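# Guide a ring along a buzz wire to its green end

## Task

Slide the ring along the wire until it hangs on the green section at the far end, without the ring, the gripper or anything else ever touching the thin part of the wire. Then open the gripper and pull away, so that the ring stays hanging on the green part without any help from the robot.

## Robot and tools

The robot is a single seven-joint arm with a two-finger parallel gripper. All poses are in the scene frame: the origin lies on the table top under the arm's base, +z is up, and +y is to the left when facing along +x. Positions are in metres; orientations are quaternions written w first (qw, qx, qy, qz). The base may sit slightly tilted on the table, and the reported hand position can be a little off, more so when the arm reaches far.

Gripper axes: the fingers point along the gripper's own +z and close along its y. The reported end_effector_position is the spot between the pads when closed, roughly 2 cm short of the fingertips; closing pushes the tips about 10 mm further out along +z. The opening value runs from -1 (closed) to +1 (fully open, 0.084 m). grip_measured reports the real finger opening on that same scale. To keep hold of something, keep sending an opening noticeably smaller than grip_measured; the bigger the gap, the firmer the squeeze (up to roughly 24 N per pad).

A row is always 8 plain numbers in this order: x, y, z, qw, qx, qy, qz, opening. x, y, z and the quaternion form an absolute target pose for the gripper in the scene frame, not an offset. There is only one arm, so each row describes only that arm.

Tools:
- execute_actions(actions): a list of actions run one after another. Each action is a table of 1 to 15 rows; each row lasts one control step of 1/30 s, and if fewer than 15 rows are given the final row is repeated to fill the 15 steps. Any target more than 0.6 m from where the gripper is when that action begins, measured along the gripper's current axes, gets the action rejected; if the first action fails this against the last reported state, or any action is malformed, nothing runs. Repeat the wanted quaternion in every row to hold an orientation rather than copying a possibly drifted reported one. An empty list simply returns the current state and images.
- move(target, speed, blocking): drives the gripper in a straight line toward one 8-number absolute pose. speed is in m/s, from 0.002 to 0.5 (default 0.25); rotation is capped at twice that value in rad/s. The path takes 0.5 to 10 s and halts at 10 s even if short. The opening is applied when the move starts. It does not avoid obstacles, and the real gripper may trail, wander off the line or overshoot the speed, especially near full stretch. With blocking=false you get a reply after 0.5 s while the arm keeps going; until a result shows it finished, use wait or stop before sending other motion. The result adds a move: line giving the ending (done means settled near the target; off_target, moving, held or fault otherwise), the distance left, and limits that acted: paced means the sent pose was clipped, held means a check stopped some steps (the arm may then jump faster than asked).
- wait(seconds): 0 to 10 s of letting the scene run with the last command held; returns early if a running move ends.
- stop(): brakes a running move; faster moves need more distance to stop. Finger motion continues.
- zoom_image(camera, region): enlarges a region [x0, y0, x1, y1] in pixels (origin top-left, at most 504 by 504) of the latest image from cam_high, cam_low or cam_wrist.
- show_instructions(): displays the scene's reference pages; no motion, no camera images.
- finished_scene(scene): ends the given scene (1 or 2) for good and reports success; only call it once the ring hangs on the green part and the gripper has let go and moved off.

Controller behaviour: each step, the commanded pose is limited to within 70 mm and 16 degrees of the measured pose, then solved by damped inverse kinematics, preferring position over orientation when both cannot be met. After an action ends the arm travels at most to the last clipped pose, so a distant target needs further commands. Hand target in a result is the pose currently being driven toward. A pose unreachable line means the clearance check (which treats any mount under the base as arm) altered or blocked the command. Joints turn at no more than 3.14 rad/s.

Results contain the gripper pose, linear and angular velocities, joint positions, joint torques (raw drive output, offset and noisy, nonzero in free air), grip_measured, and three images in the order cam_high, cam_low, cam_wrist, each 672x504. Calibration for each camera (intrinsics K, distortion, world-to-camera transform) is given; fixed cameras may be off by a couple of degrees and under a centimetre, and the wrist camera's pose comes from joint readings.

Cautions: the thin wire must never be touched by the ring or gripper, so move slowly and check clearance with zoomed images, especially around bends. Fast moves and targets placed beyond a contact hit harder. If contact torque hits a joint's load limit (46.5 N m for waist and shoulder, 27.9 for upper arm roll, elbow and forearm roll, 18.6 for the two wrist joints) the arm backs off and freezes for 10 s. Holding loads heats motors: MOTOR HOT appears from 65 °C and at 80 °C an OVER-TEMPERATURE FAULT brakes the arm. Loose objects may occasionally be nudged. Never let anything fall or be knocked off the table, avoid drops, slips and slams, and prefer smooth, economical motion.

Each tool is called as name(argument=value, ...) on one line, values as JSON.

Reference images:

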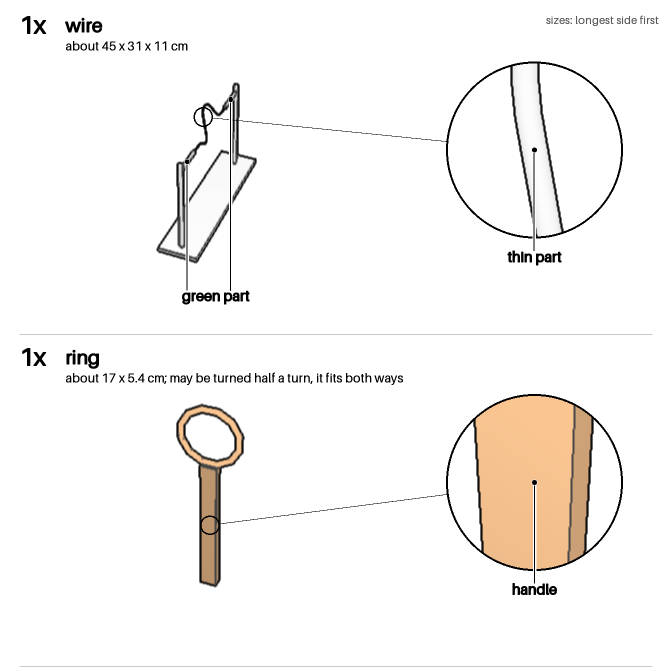

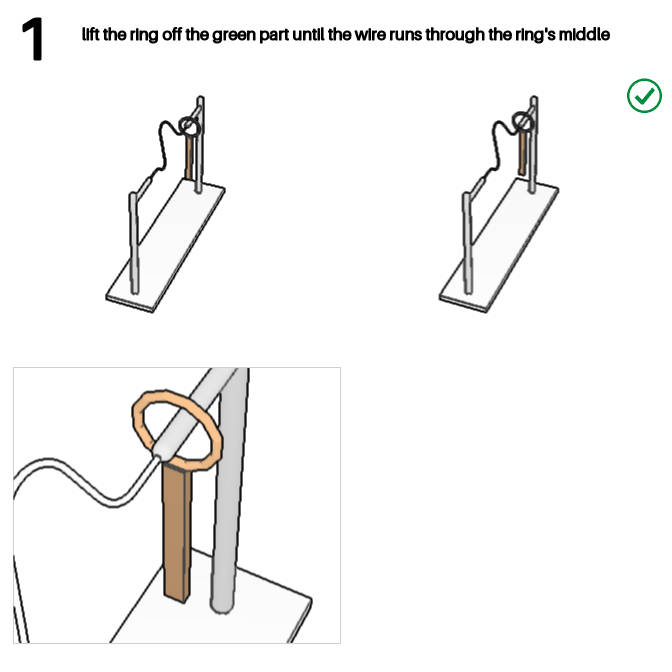

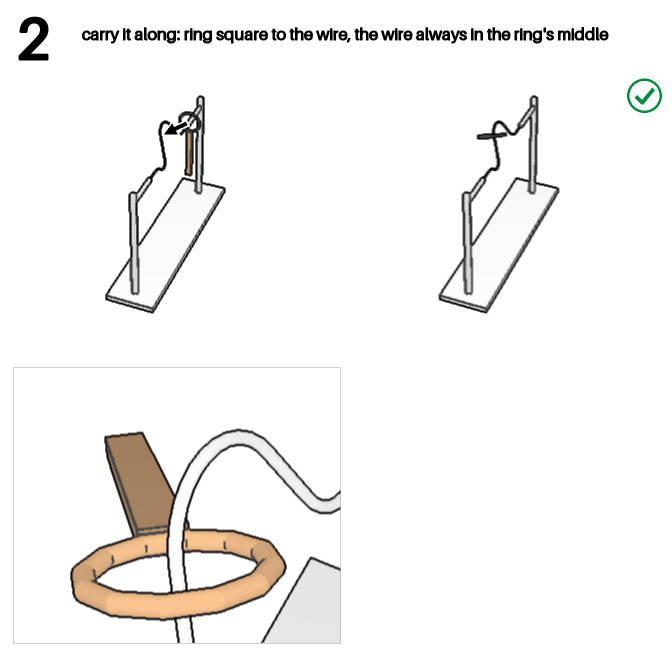

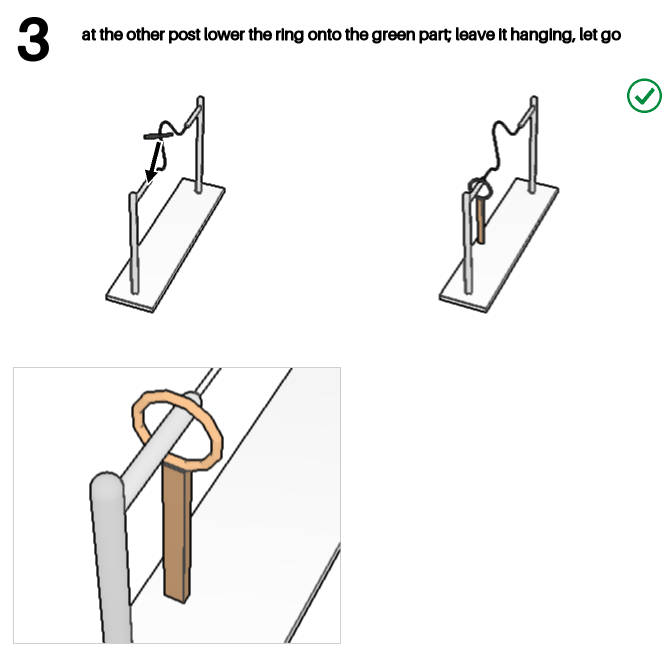

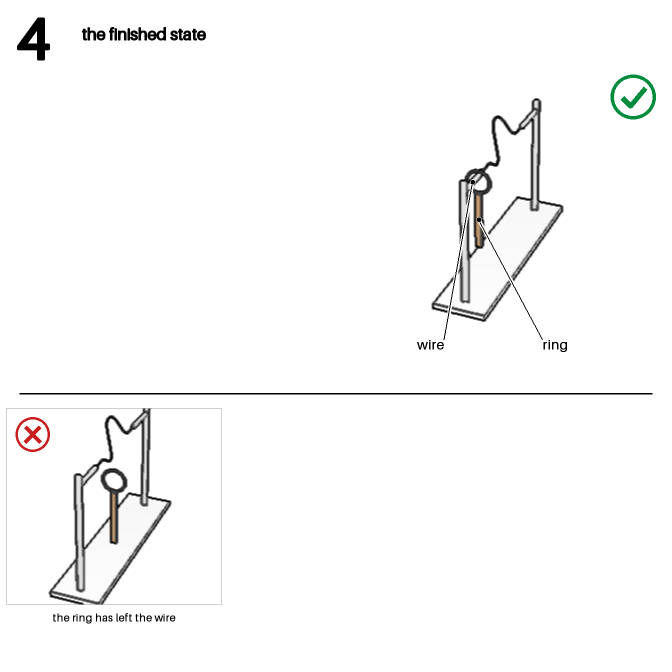

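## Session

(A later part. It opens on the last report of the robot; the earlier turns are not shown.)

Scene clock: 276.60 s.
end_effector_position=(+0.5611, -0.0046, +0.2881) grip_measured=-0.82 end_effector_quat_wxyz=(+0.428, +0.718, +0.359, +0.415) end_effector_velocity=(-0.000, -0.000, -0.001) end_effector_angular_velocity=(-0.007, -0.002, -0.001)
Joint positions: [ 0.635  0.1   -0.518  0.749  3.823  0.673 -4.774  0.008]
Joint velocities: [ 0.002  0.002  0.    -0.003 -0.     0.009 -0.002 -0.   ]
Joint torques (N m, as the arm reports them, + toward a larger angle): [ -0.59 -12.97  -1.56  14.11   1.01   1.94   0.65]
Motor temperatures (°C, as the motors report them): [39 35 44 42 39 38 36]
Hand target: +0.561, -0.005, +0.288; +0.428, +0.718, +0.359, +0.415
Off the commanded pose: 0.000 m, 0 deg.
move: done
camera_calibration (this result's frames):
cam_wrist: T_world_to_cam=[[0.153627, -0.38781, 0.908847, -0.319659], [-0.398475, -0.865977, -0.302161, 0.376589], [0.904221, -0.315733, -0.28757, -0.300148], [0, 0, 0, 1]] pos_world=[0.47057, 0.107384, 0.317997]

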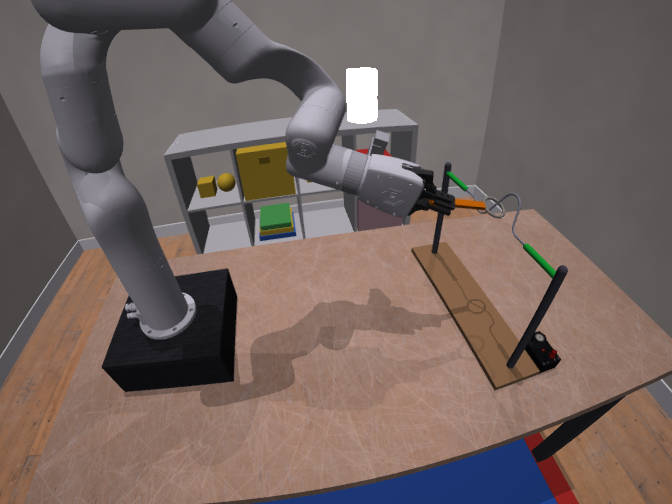

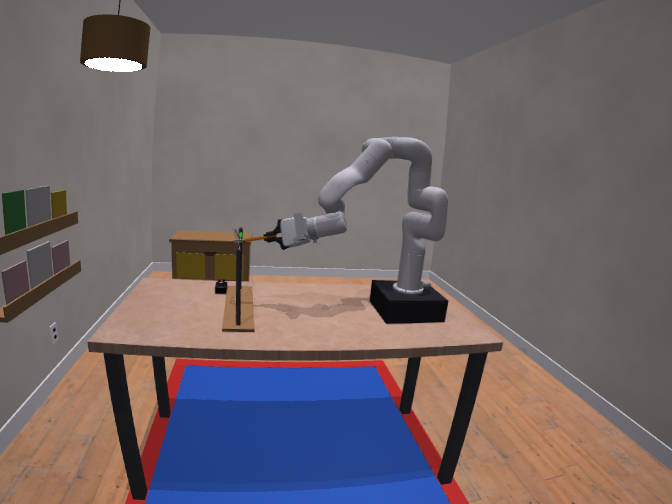

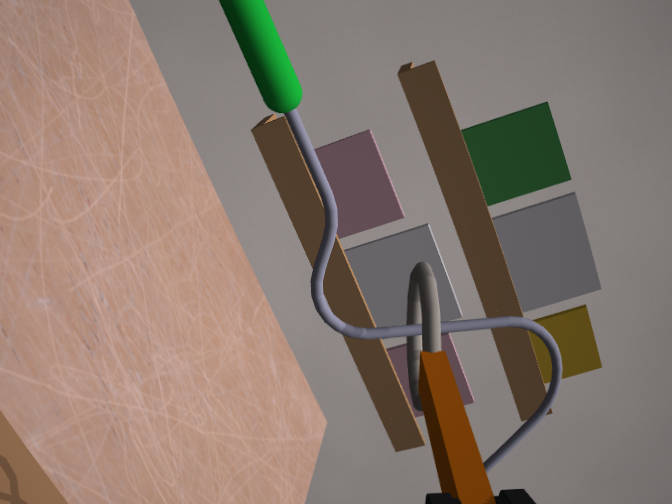

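move(target=[0.5545,0.0043,0.2725,0.3945,0.742,0.331,0.4285,-1], speed=0.03)

move(target=[0.5525,0.0075,0.268,0.3237,0.785,0.2717,0.4532,-1], speed=0.04)

move(target=[0.551,0.0114,0.2647,0.2303,0.826,0.1934,0.4769,-1], speed=0.04)

zoom_image(camera="cam_low", region=[220, 220, 270, 260])

Scene clock: 293.70 s.
end_effector_position=(+0.5545, +0.0042, +0.2726) grip_measured=-0.82 end_effector_quat_wxyz=(+0.395, +0.742, +0.331, +0.428) end_effector_velocity=(+0.000, -0.000, -0.001) end_effector_angular_velocity=(+0.009, -0.002, -0.002)
Joint positions: [ 0.636  0.116 -0.503  0.738  3.825  0.66  -4.66   0.008]
Joint velocities: [-0.001  0.001  0.     0.    -0.003 -0.001  0.013 -0.   ]
Joint torques (N m, as the arm reports them, + toward a larger angle): [ -0.82 -13.74  -2.13  13.58   1.27   1.74   0.63]
Motor temperatures (°C, as the motors report them): [39 35 44 42 39 38 36]
Hand target: +0.554, +0.004, +0.272; +0.395, +0.742, +0.331, +0.429
Off the commanded pose: 0.000 m, 0 deg.
move: done
camera_calibration (this result's frames):
cam_wrist: T_world_to_cam=[[0.145909, -0.479555, 0.865296, -0.284637], [-0.413108, -0.824284, -0.387167, 0.408086], [0.898917, -0.30097, -0.318378, -0.28461], [0, 0, 0, 1]] pos_world=[0.465956, 0.11422, 0.313679]

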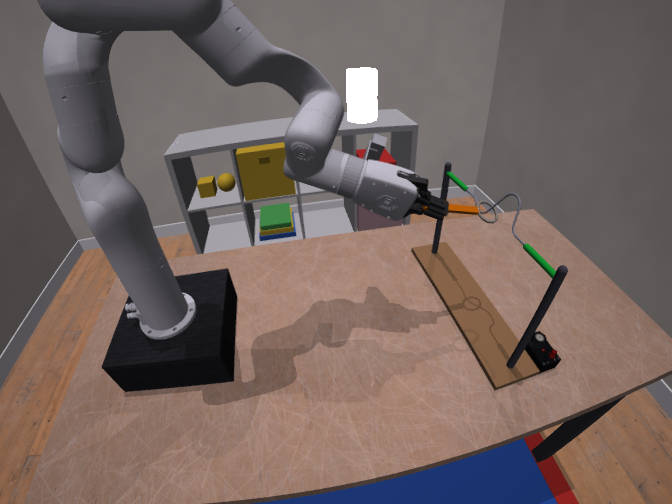

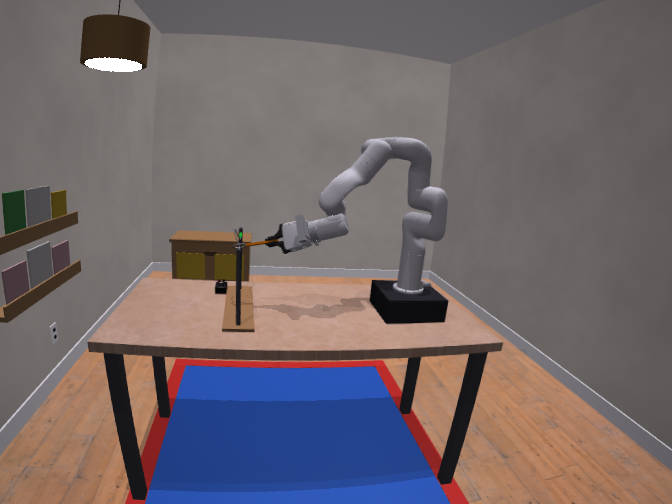

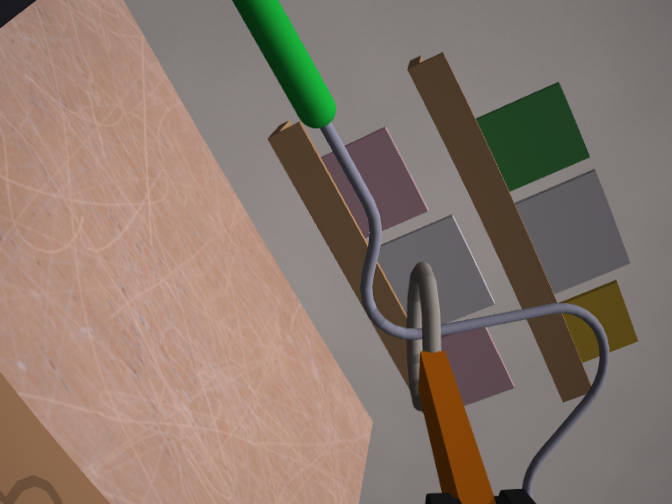

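Scene clock: 296.57 s.
end_effector_position=(+0.5525, +0.0075, +0.2681) grip_measured=-0.82 end_effector_quat_wxyz=(+0.324, +0.785, +0.272, +0.453) end_effector_velocity=(-0.001, +0.001, -0.001) end_effector_angular_velocity=(+0.013, +0.002, -0.000)
Joint positions: [ 0.606  0.108 -0.498  0.759  3.794  0.561 -4.46   0.008]
Joint velocities: [-0.002 -0.     0.001 -0.    -0.006 -0.006  0.016 -0.   ]
Joint torques (N m, as the arm reports them, + toward a larger angle): [ -0.55 -13.42  -1.85  13.87   1.32   1.49   0.35]
Motor temperatures (°C, as the motors report them): [39 35 44 42 39 38 36]
Hand target: +0.552, +0.008, +0.268; +0.324, +0.785, +0.272, +0.453
Off the commanded pose: 0.000 m, 0 deg.
move: done
camera_calibration (this result's frames):
cam_wrist: T_world_to_cam=[[0.125387, -0.651469, 0.748242, -0.23486], [-0.44121, -0.712125, -0.546087, 0.46546], [0.888601, -0.26166, -0.376725, -0.262197], [0, 0, 0, 1]] pos_world=[0.467802, 0.109855, 0.331138]

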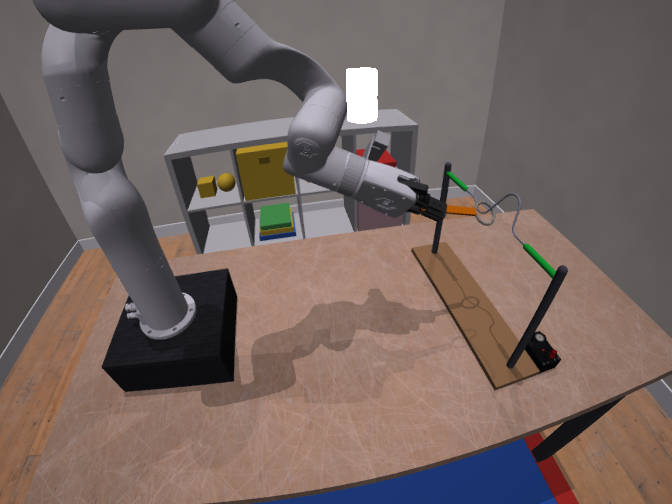

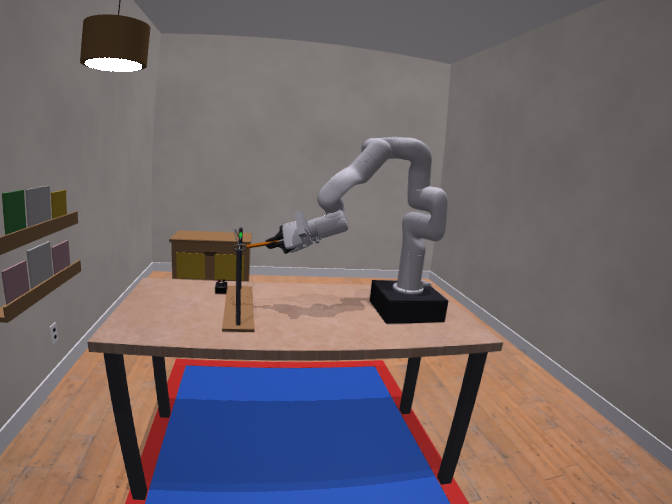

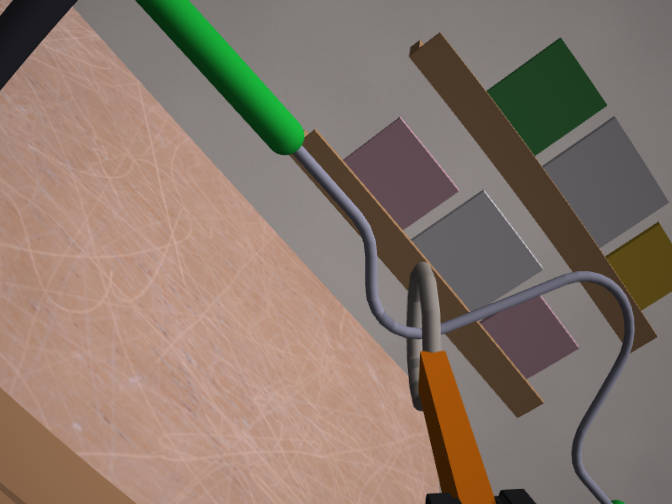

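Scene clock: 300.10 s.
end_effector_position=(+0.5510, +0.0114, +0.2648) grip_measured=-0.82 end_effector_quat_wxyz=(+0.231, +0.826, +0.194, +0.477) end_effector_velocity=(-0.000, +0.001, -0.000) end_effector_angular_velocity=(+0.014, +0.000, +0.001)
Joint positions: [ 0.561  0.105 -0.486  0.794  3.703  0.439 -4.161  0.008]
Joint velocities: [-0.003  0.     0.003  0.002 -0.01  -0.006  0.021 -0.   ]
Joint torques (N m, as the arm reports them, + toward a larger angle): [ -0.54 -13.61  -1.62  13.88   1.68   1.6    0.21]
Motor temperatures (°C, as the motors report them): [39 35 44 42 39 38 36]
Hand target: +0.551, +0.011, +0.265; +0.230, +0.826, +0.193, +0.477
Off the commanded pose: 0.000 m, 0 deg.
move: done
camera_calibration (this result's frames):
cam_wrist: T_world_to_cam=[[0.0916564, -0.825484, 0.556933, -0.158458], [-0.469593, -0.529024, -0.706835, 0.521869], [0.878112, -0.196746, -0.43613, -0.240305], [0, 0, 0, 1]] pos_world=[0.470605, 0.0979982, 0.352321]

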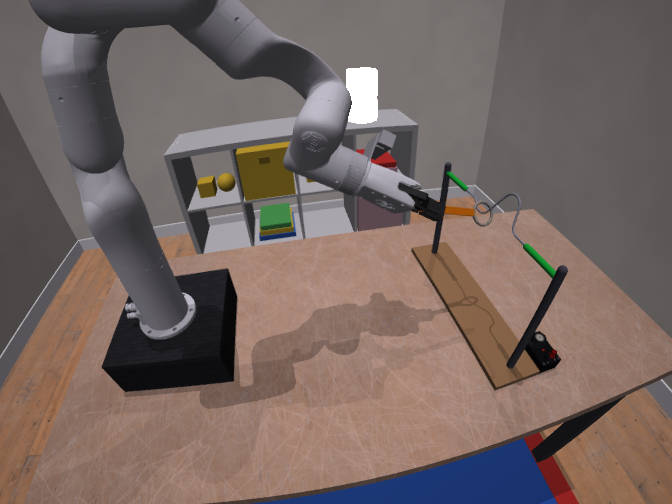

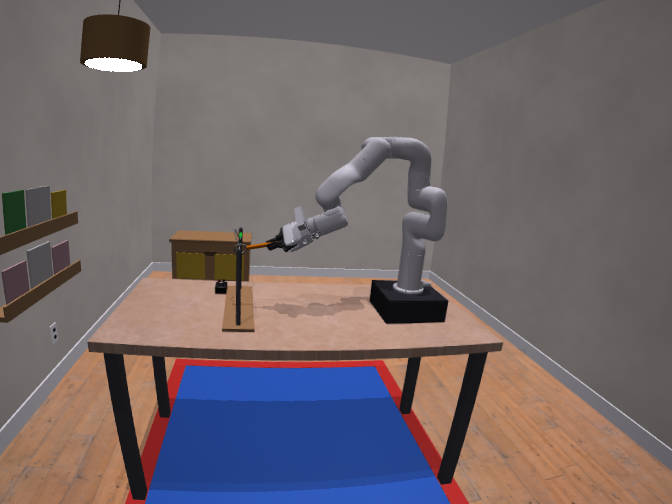

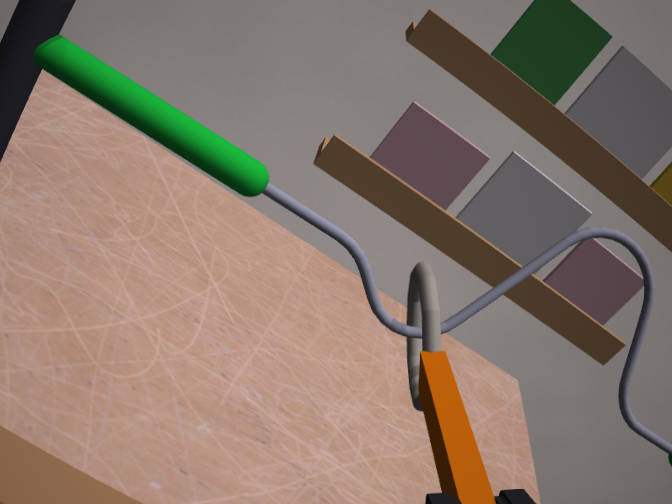

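Region (220, 220, 270, 260) of cam_low's 672x504 image, scaled by 10.080, with more detail than that image has; it fills the top 403 rows of this view, and the rest is white.

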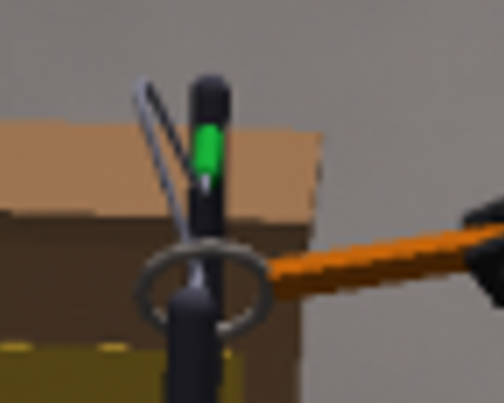

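move(target=[0.550,0.0165,0.2628,0.100,0.859,0.084,0.496,-1], speed=0.035)

move(target=[0.550,0.022,0.2624,-0.0334,0.865,-0.028,0.4995,-1], speed=0.03)

move(target=[0.551,0.029,0.2647,-0.133,0.853,-0.112,0.492,-1], speed=0.03)

Scene clock: 308.33 s.
end_effector_position=(+0.5500, +0.0164, +0.2629) grip_measured=-0.82 end_effector_quat_wxyz=(+0.101, +0.859, +0.084, +0.496) end_effector_velocity=(+0.000, -0.001, +0.000) end_effector_angular_velocity=(+0.013, -0.001, -0.003)
Joint positions: [ 0.48   0.109 -0.43   0.841  3.458  0.316 -3.625  0.008]
Joint velocities: [-0.004  0.001  0.002  0.003 -0.016 -0.003  0.027  0.   ]
Joint torques (N m, as the arm reports them, + toward a larger angle): [ -0.62 -14.03  -1.78  14.15   1.56   1.59   0.48]
Motor temperatures (°C, as the motors report them): [39 35 44 42 39 38 36]
Hand target: +0.550, +0.016, +0.263; +0.100, +0.859, +0.084, +0.496
Off the commanded pose: 0.000 m, 0 deg.
move: done
camera_calibration (this result's frames):
cam_wrist: T_world_to_cam=[[0.0363154, -0.96869, 0.245602, -0.0385259], [-0.492908, -0.231152, -0.838815, 0.565333], [0.869323, -0.0905969, -0.485869, -0.223074], [0, 0, 0, 1]] pos_world=[0.47398, 0.0731482, 0.375287]

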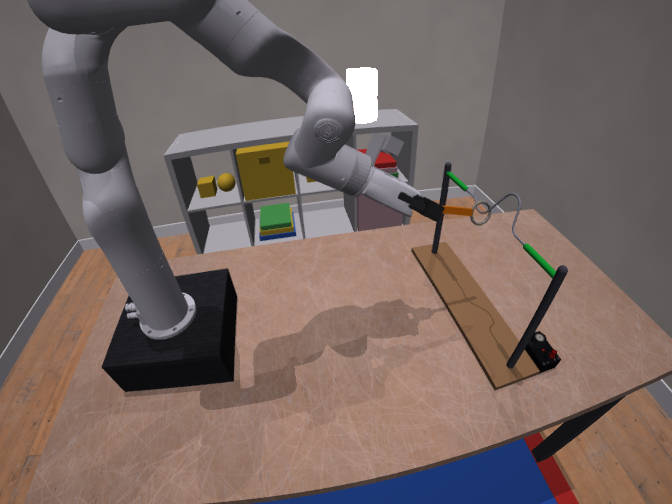

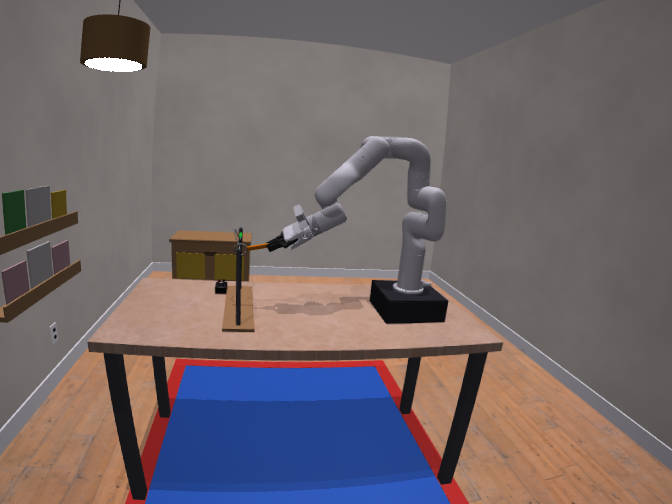

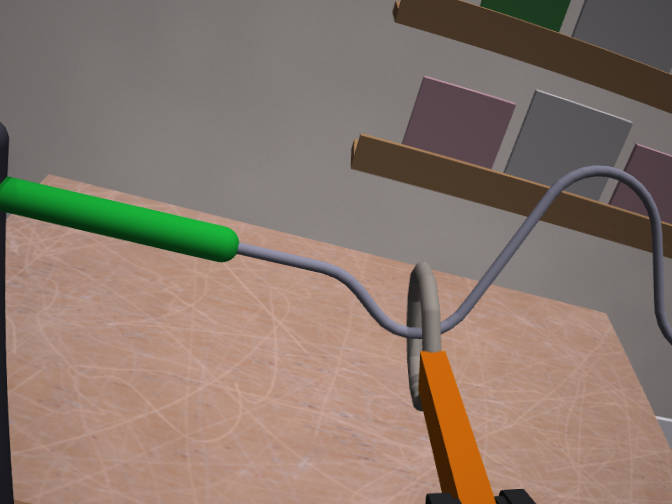

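Scene clock: 314.40 s.
end_effector_position=(+0.5500, +0.0218, +0.2625) grip_measured=-0.82 end_effector_quat_wxyz=(-0.033, +0.865, -0.028, +0.500) end_effector_velocity=(+0.001, -0.002, +0.001) end_effector_angular_velocity=(+0.010, -0.001, -0.003)
Joint positions: [ 0.375  0.109 -0.32   0.856  3.099  0.289 -2.962  0.008]
Joint velocities: [-0.004 -0.     0.001  0.    -0.018  0.001  0.025 -0.   ]
Joint torques (N m, as the arm reports them, + toward a larger angle): [ -0.81 -15.22  -1.37  13.93   0.53   1.68   0.35]
Motor temperatures (°C, as the motors report them): [39 35 44 42 39 38 36]
Hand target: +0.550, +0.022, +0.262; -0.033, +0.865, -0.028, +0.500
Off the commanded pose: 0.000 m, 0 deg.
move: done
camera_calibration (this result's frames):
cam_wrist: T_world_to_cam=[[-0.0241244, -0.995159, -0.0952667, 0.0901026], [-0.496731, 0.0946309, -0.86273, 0.567521], [0.867569, 0.0265091, -0.496609, -0.221573], [0, 0, 0, 1]] pos_world=[0.476309, 0.0418351, 0.388166]

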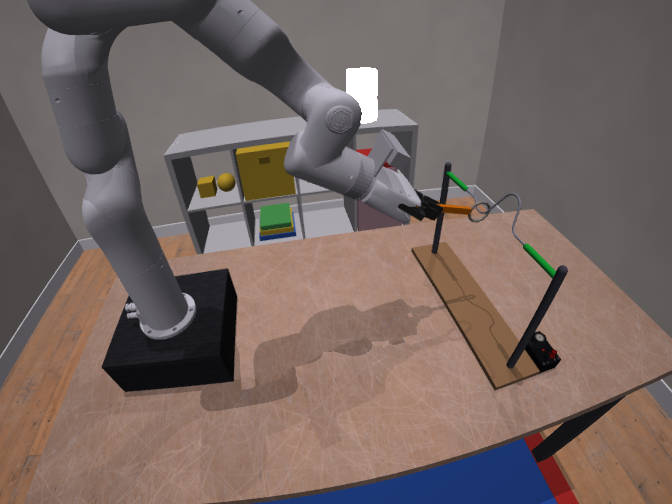

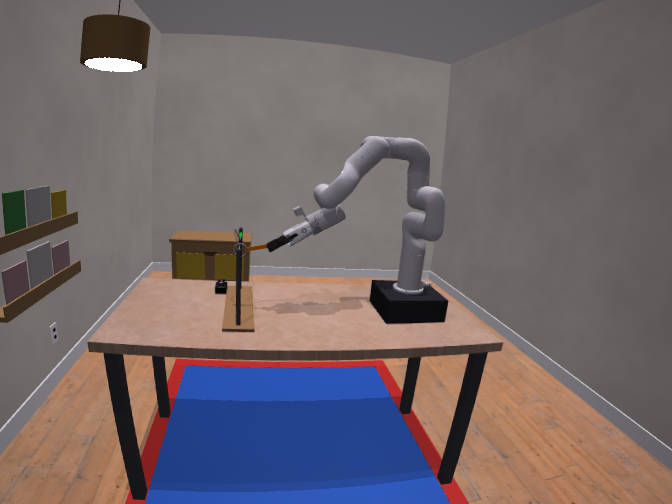

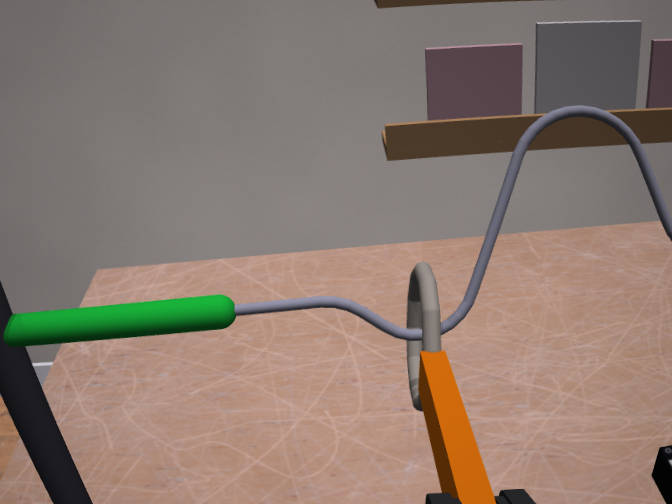

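Scene clock: 319.03 s.
end_effector_position=(+0.5510, +0.0288, +0.2647) grip_measured=-0.82 end_effector_quat_wxyz=(-0.132, +0.853, -0.112, +0.492) end_effector_velocity=(-0.000, -0.000, -0.000) end_effector_angular_velocity=(+0.010, +0.001, -0.002)
Joint positions: [ 0.313  0.1   -0.252  0.835  2.867  0.336 -2.5    0.008]
Joint velocities: [-0.003  0.     0.001 -0.001 -0.012  0.003  0.02  -0.   ]
Joint torques (N m, as the arm reports them, + toward a larger angle): [ -1.22 -14.95  -1.4   14.09   1.01   1.76   0.25]
Motor temperatures (°C, as the motors report them): [39 35 44 42 39 38 36]
Hand target: +0.551, +0.029, +0.265; -0.133, +0.853, -0.112, +0.492
Off the commanded pose: 0.000 m, 0 deg.
move: done
camera_calibration (this result's frames):
cam_wrist: T_world_to_cam=[[-0.06885, -0.935605, -0.34627, 0.186727], [-0.487443, 0.33439, -0.806587, 0.542429], [0.870436, 0.113253, -0.479077, -0.230243], [0, 0, 0, 1]] pos_world=[0.477671, 0.0193957, 0.391871]

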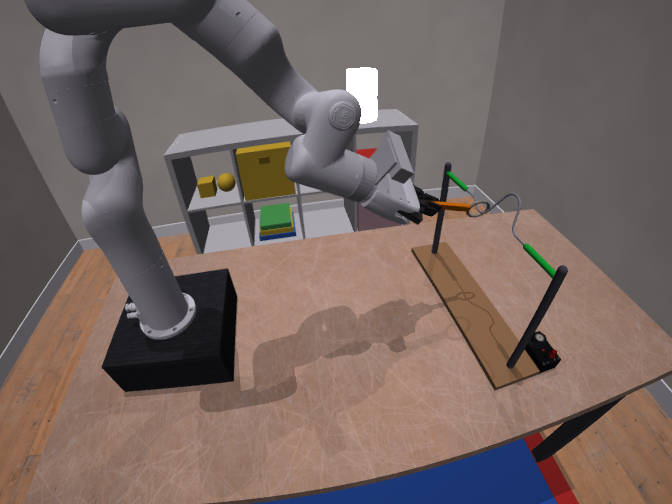

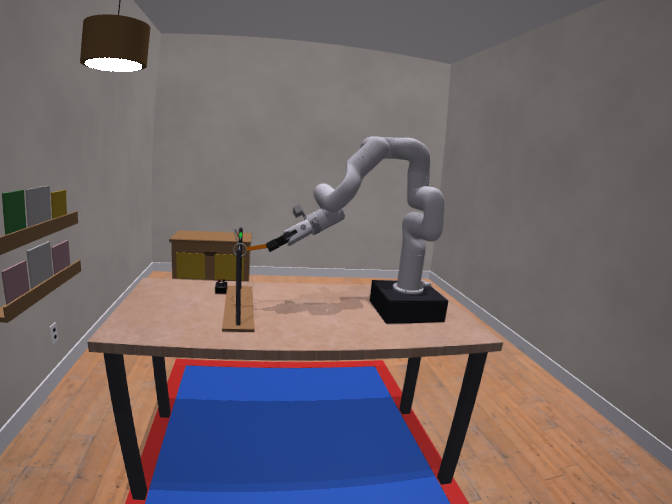

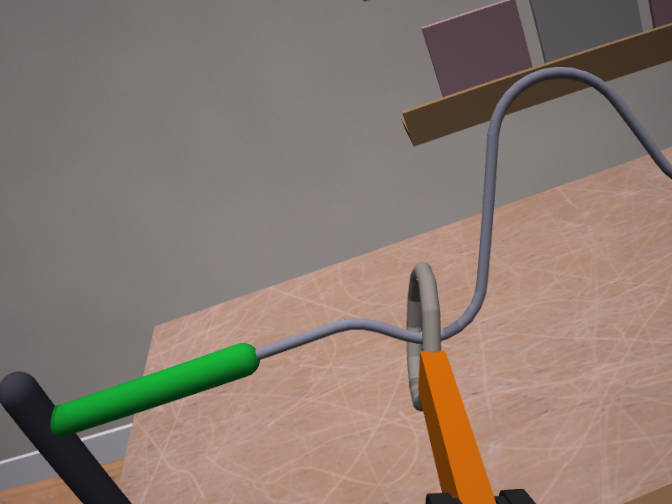

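execute_actions(actions=[])

Scene clock: 327.30 s.
end_effector_position=(+0.5510, +0.0289, +0.2647) grip_measured=-0.82 end_effector_quat_wxyz=(-0.133, +0.853, -0.112, +0.492) end_effector_velocity=(+0.000, -0.001, +0.001) end_effector_angular_velocity=(+0.000, -0.001, -0.001)
Joint positions: [ 0.313  0.1   -0.251  0.835  2.866  0.336 -2.498  0.008]
Joint velocities: [ 0.    -0.    -0.001  0.001  0.     0.    -0.    -0.   ]
Joint torques (N m, as the arm reports them, + toward a larger angle): [ -1.   -14.92  -1.44  13.91   0.91   1.6    0.49]
Motor temperatures (°C, as the motors report them): [39 35 44 42 39 38 36]
Hand target: +0.551, +0.029, +0.265; -0.133, +0.853, -0.112, +0.492
Off the commanded pose: 0.000 m, 0 deg.
camera_calibration (this result's frames):
cam_wrist: T_world_to_cam=[[-0.068907, -0.935255, -0.347202, 0.187025], [-0.487454, 0.335219, -0.806236, 0.54232], [0.870425, 0.11369, -0.478993, -0.230275], [0, 0, 0, 1]] pos_world=[0.477681, 0.0192996, 0.391873]

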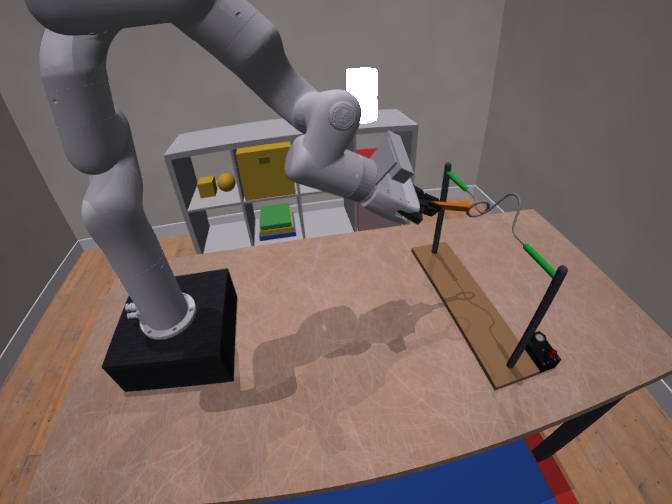

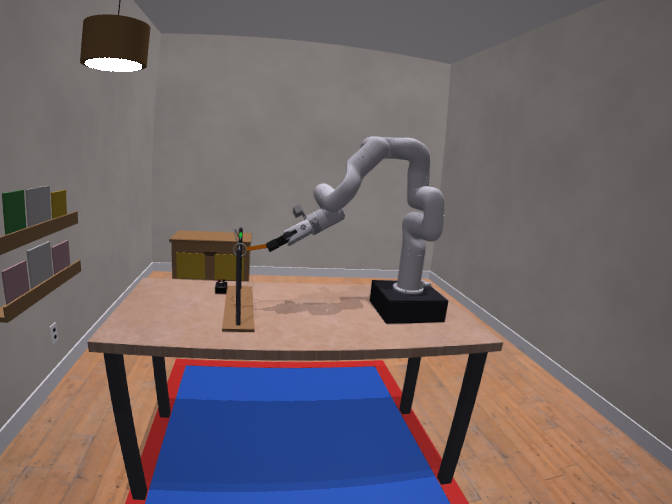

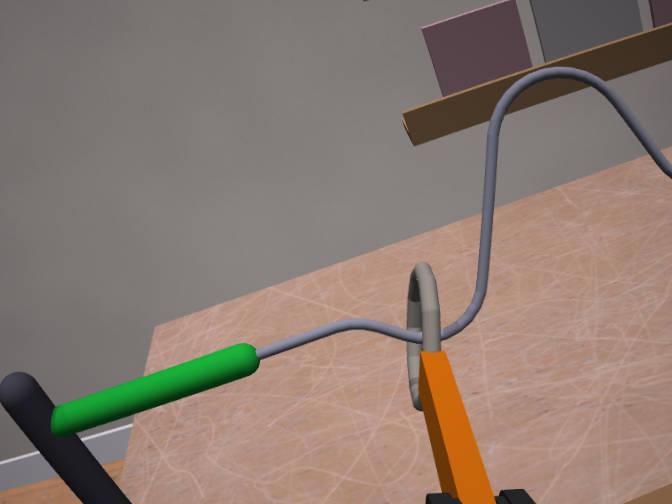

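move(target=[0.553,0.036,0.2687,-0.2176,0.830,-0.1826,0.4794,-1], speed=0.04)

Scene clock: 331.90 s.
end_effector_position=(+0.5530, +0.0359, +0.2687) grip_measured=-0.82 end_effector_quat_wxyz=(-0.217, +0.830, -0.182, +0.480) end_effector_velocity=(+0.001, +0.000, +0.001) end_effector_angular_velocity=(+0.013, -0.001, +0.000)
Joint positions: [ 0.276  0.091 -0.22   0.808  2.73   0.412 -2.169  0.008]
Joint velocities: [-0.002 -0.     0.001 -0.    -0.012  0.006  0.022  0.   ]
Joint torques (N m, as the arm reports them, + toward a larger angle): [ -0.74 -15.11  -1.06  14.01   1.08   1.9    0.5 ]
Motor temperatures (°C, as the motors report them): [39 35 44 42 39 38 36]
Hand target: +0.553, +0.036, +0.269; -0.218, +0.830, -0.183, +0.480
Off the commanded pose: 0.000 m, 0 deg.
move: done
camera_calibration (this result's frames):
cam_wrist: T_world_to_cam=[[-0.102746, -0.832412, -0.544549, 0.263145], [-0.469636, 0.523184, -0.711141, 0.501985], [0.876861, 0.182673, -0.444685, -0.246161], [0, 0, 0, 1]] pos_world=[0.478637, 0.00138143, 0.390813]

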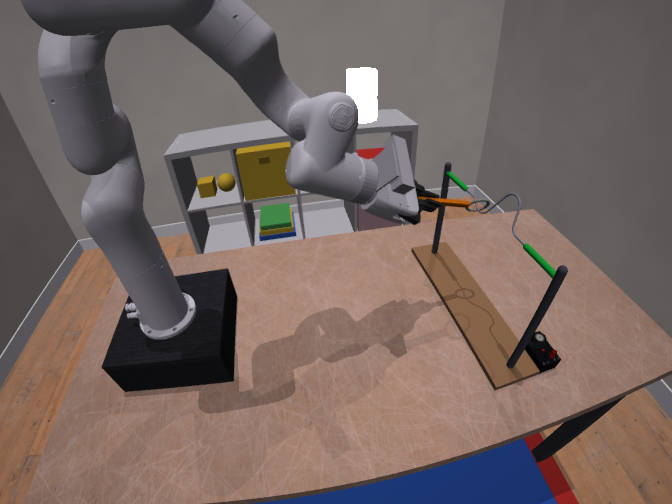

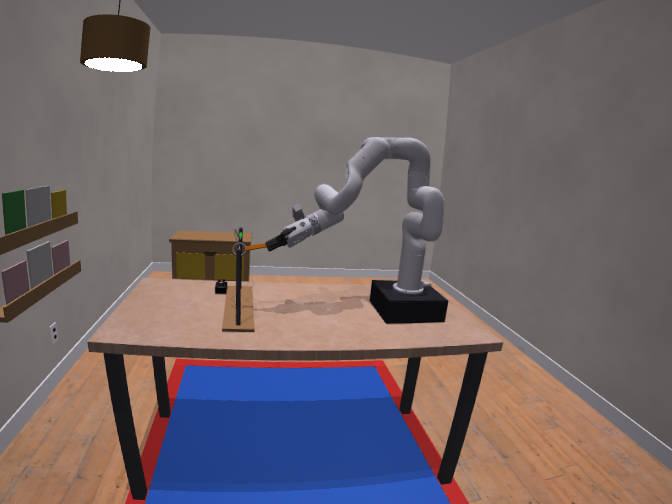

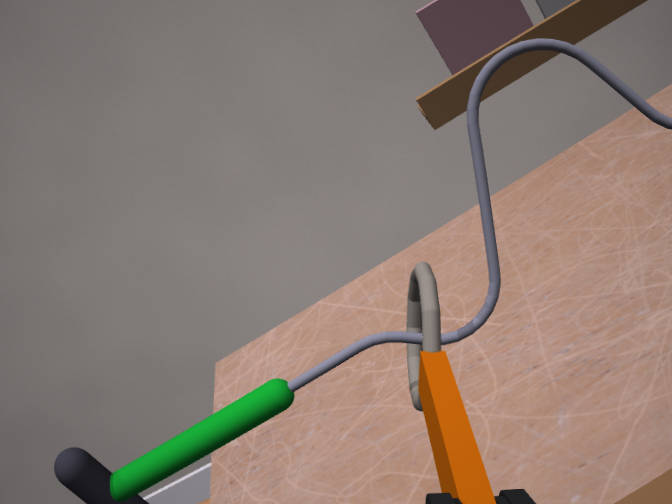

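move(target=[0.556,0.049,0.2765,-0.100,0.8586,-0.0839,0.4957,-1], speed=0.03)

Scene clock: 340.80 s.
end_effector_position=(+0.5558, +0.0492, +0.2765) grip_measured=-0.82 end_effector_quat_wxyz=(-0.101, +0.859, -0.084, +0.495) end_effector_velocity=(-0.001, +0.001, -0.001) end_effector_angular_velocity=(-0.012, +0.002, +0.000)
Joint positions: [ 0.367  0.099 -0.264  0.886  3.036  0.265 -2.717  0.008]
Joint velocities: [ 0.005  0.    -0.004  0.     0.021 -0.004 -0.03  -0.   ]
Joint torques (N m, as the arm reports them, + toward a larger angle): [ -1.49 -15.68  -1.48  14.23   1.     1.56   0.67]
Motor temperatures (°C, as the motors report them): [39 35 44 42 39 38 36]
Hand target: +0.556, +0.049, +0.276; -0.100, +0.859, -0.084, +0.496
Off the commanded pose: 0.000 m, 0 deg.
move: done
camera_calibration (this result's frames):
cam_wrist: T_world_to_cam=[[-0.0530491, -0.962118, -0.267424, 0.180868], [-0.491972, 0.258226, -0.831434, 0.560576], [0.868993, 0.087458, -0.487034, -0.226879], [0, 0, 0, 1]] pos_world=[0.482539, 0.0491038, 0.403953]

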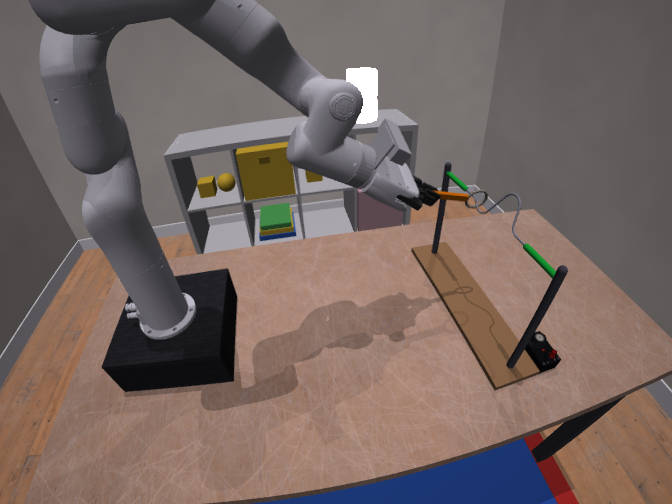

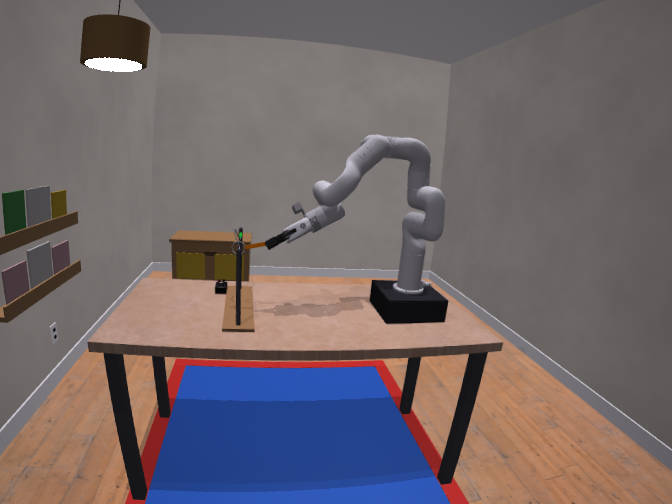

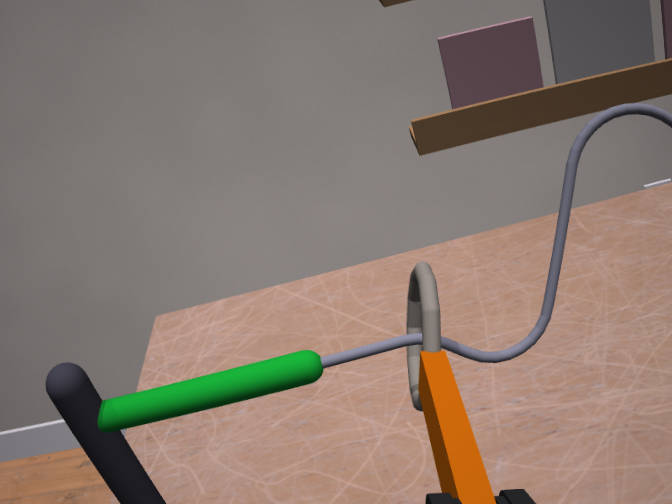

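Good. Level out, then check.

move(target=[0.557,0.062,0.2765,0,0.866,0,0.5,-1], speed=0.025)

zoom_image(camera="cam_low", region=[215,215,275,260])

Scene clock: 347.33 s.
end_effector_position=(+0.5569, +0.0622, +0.2765) grip_measured=-0.82 end_effector_quat_wxyz=(-0.001, +0.866, -0.000, +0.500) end_effector_velocity=(-0.000, +0.000, -0.000) end_effector_angular_velocity=(-0.011, +0.001, +0.002)
Joint positions: [ 0.483  0.112 -0.363  0.903  3.425  0.245 -3.32   0.008]
Joint velocities: [ 0.005 -0.    -0.004 -0.002  0.017  0.001 -0.026 -0.   ]
Joint torques (N m, as the arm reports them, + toward a larger angle): [ -1.16 -15.18  -1.64  14.46   1.27   1.53   0.88]
Motor temperatures (°C, as the motors report them): [39 35 44 42 39 38 36]
Hand target: +0.557, +0.062, +0.276; -0.000, +0.866, +0.000, +0.500
Off the commanded pose: 0.000 m, 0 deg.
move: done
camera_calibration (this result's frames):
cam_wrist: T_world_to_cam=[[-0.0079764, -0.999884, -0.0129847, 0.100352], [-0.497837, 0.0152322, -0.867137, 0.586007], [0.867234, -0.00045239, -0.4979, -0.219502], [0, 0, 0, 1]] pos_world=[0.482896, 0.0913149, 0.400161]

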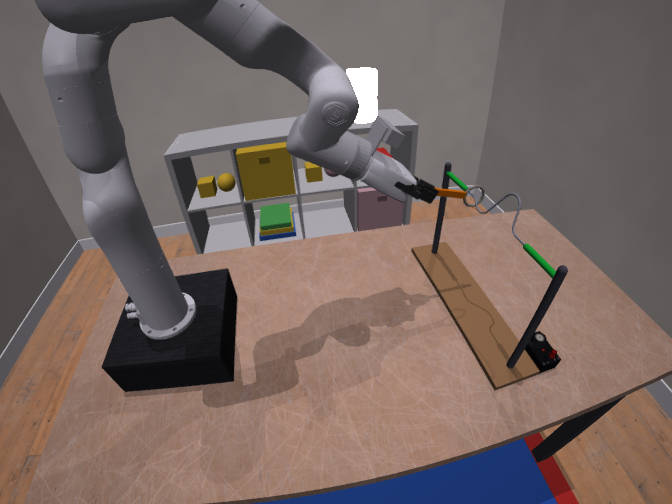

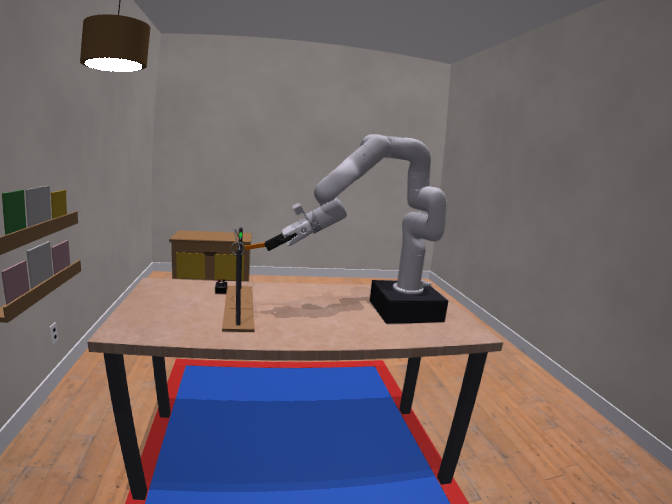

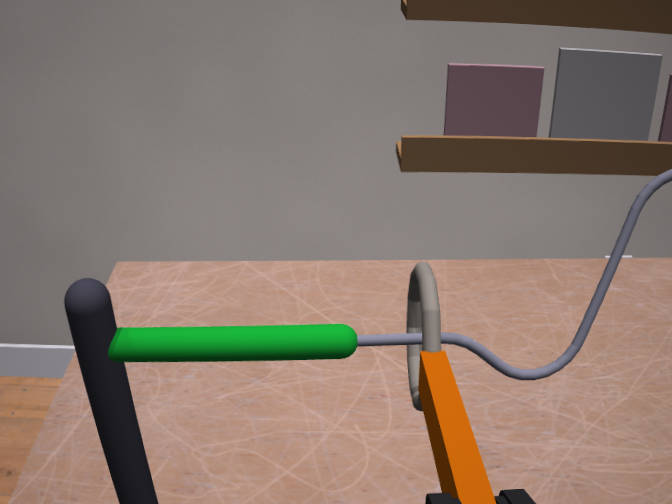

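Region (215, 215, 275, 260) of cam_low's 672x504 image, scaled by 8.400, with more detail than that image has; it fills the top 378 rows of this view, and the rest is white.

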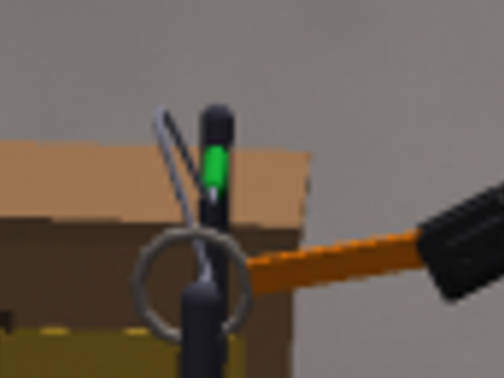

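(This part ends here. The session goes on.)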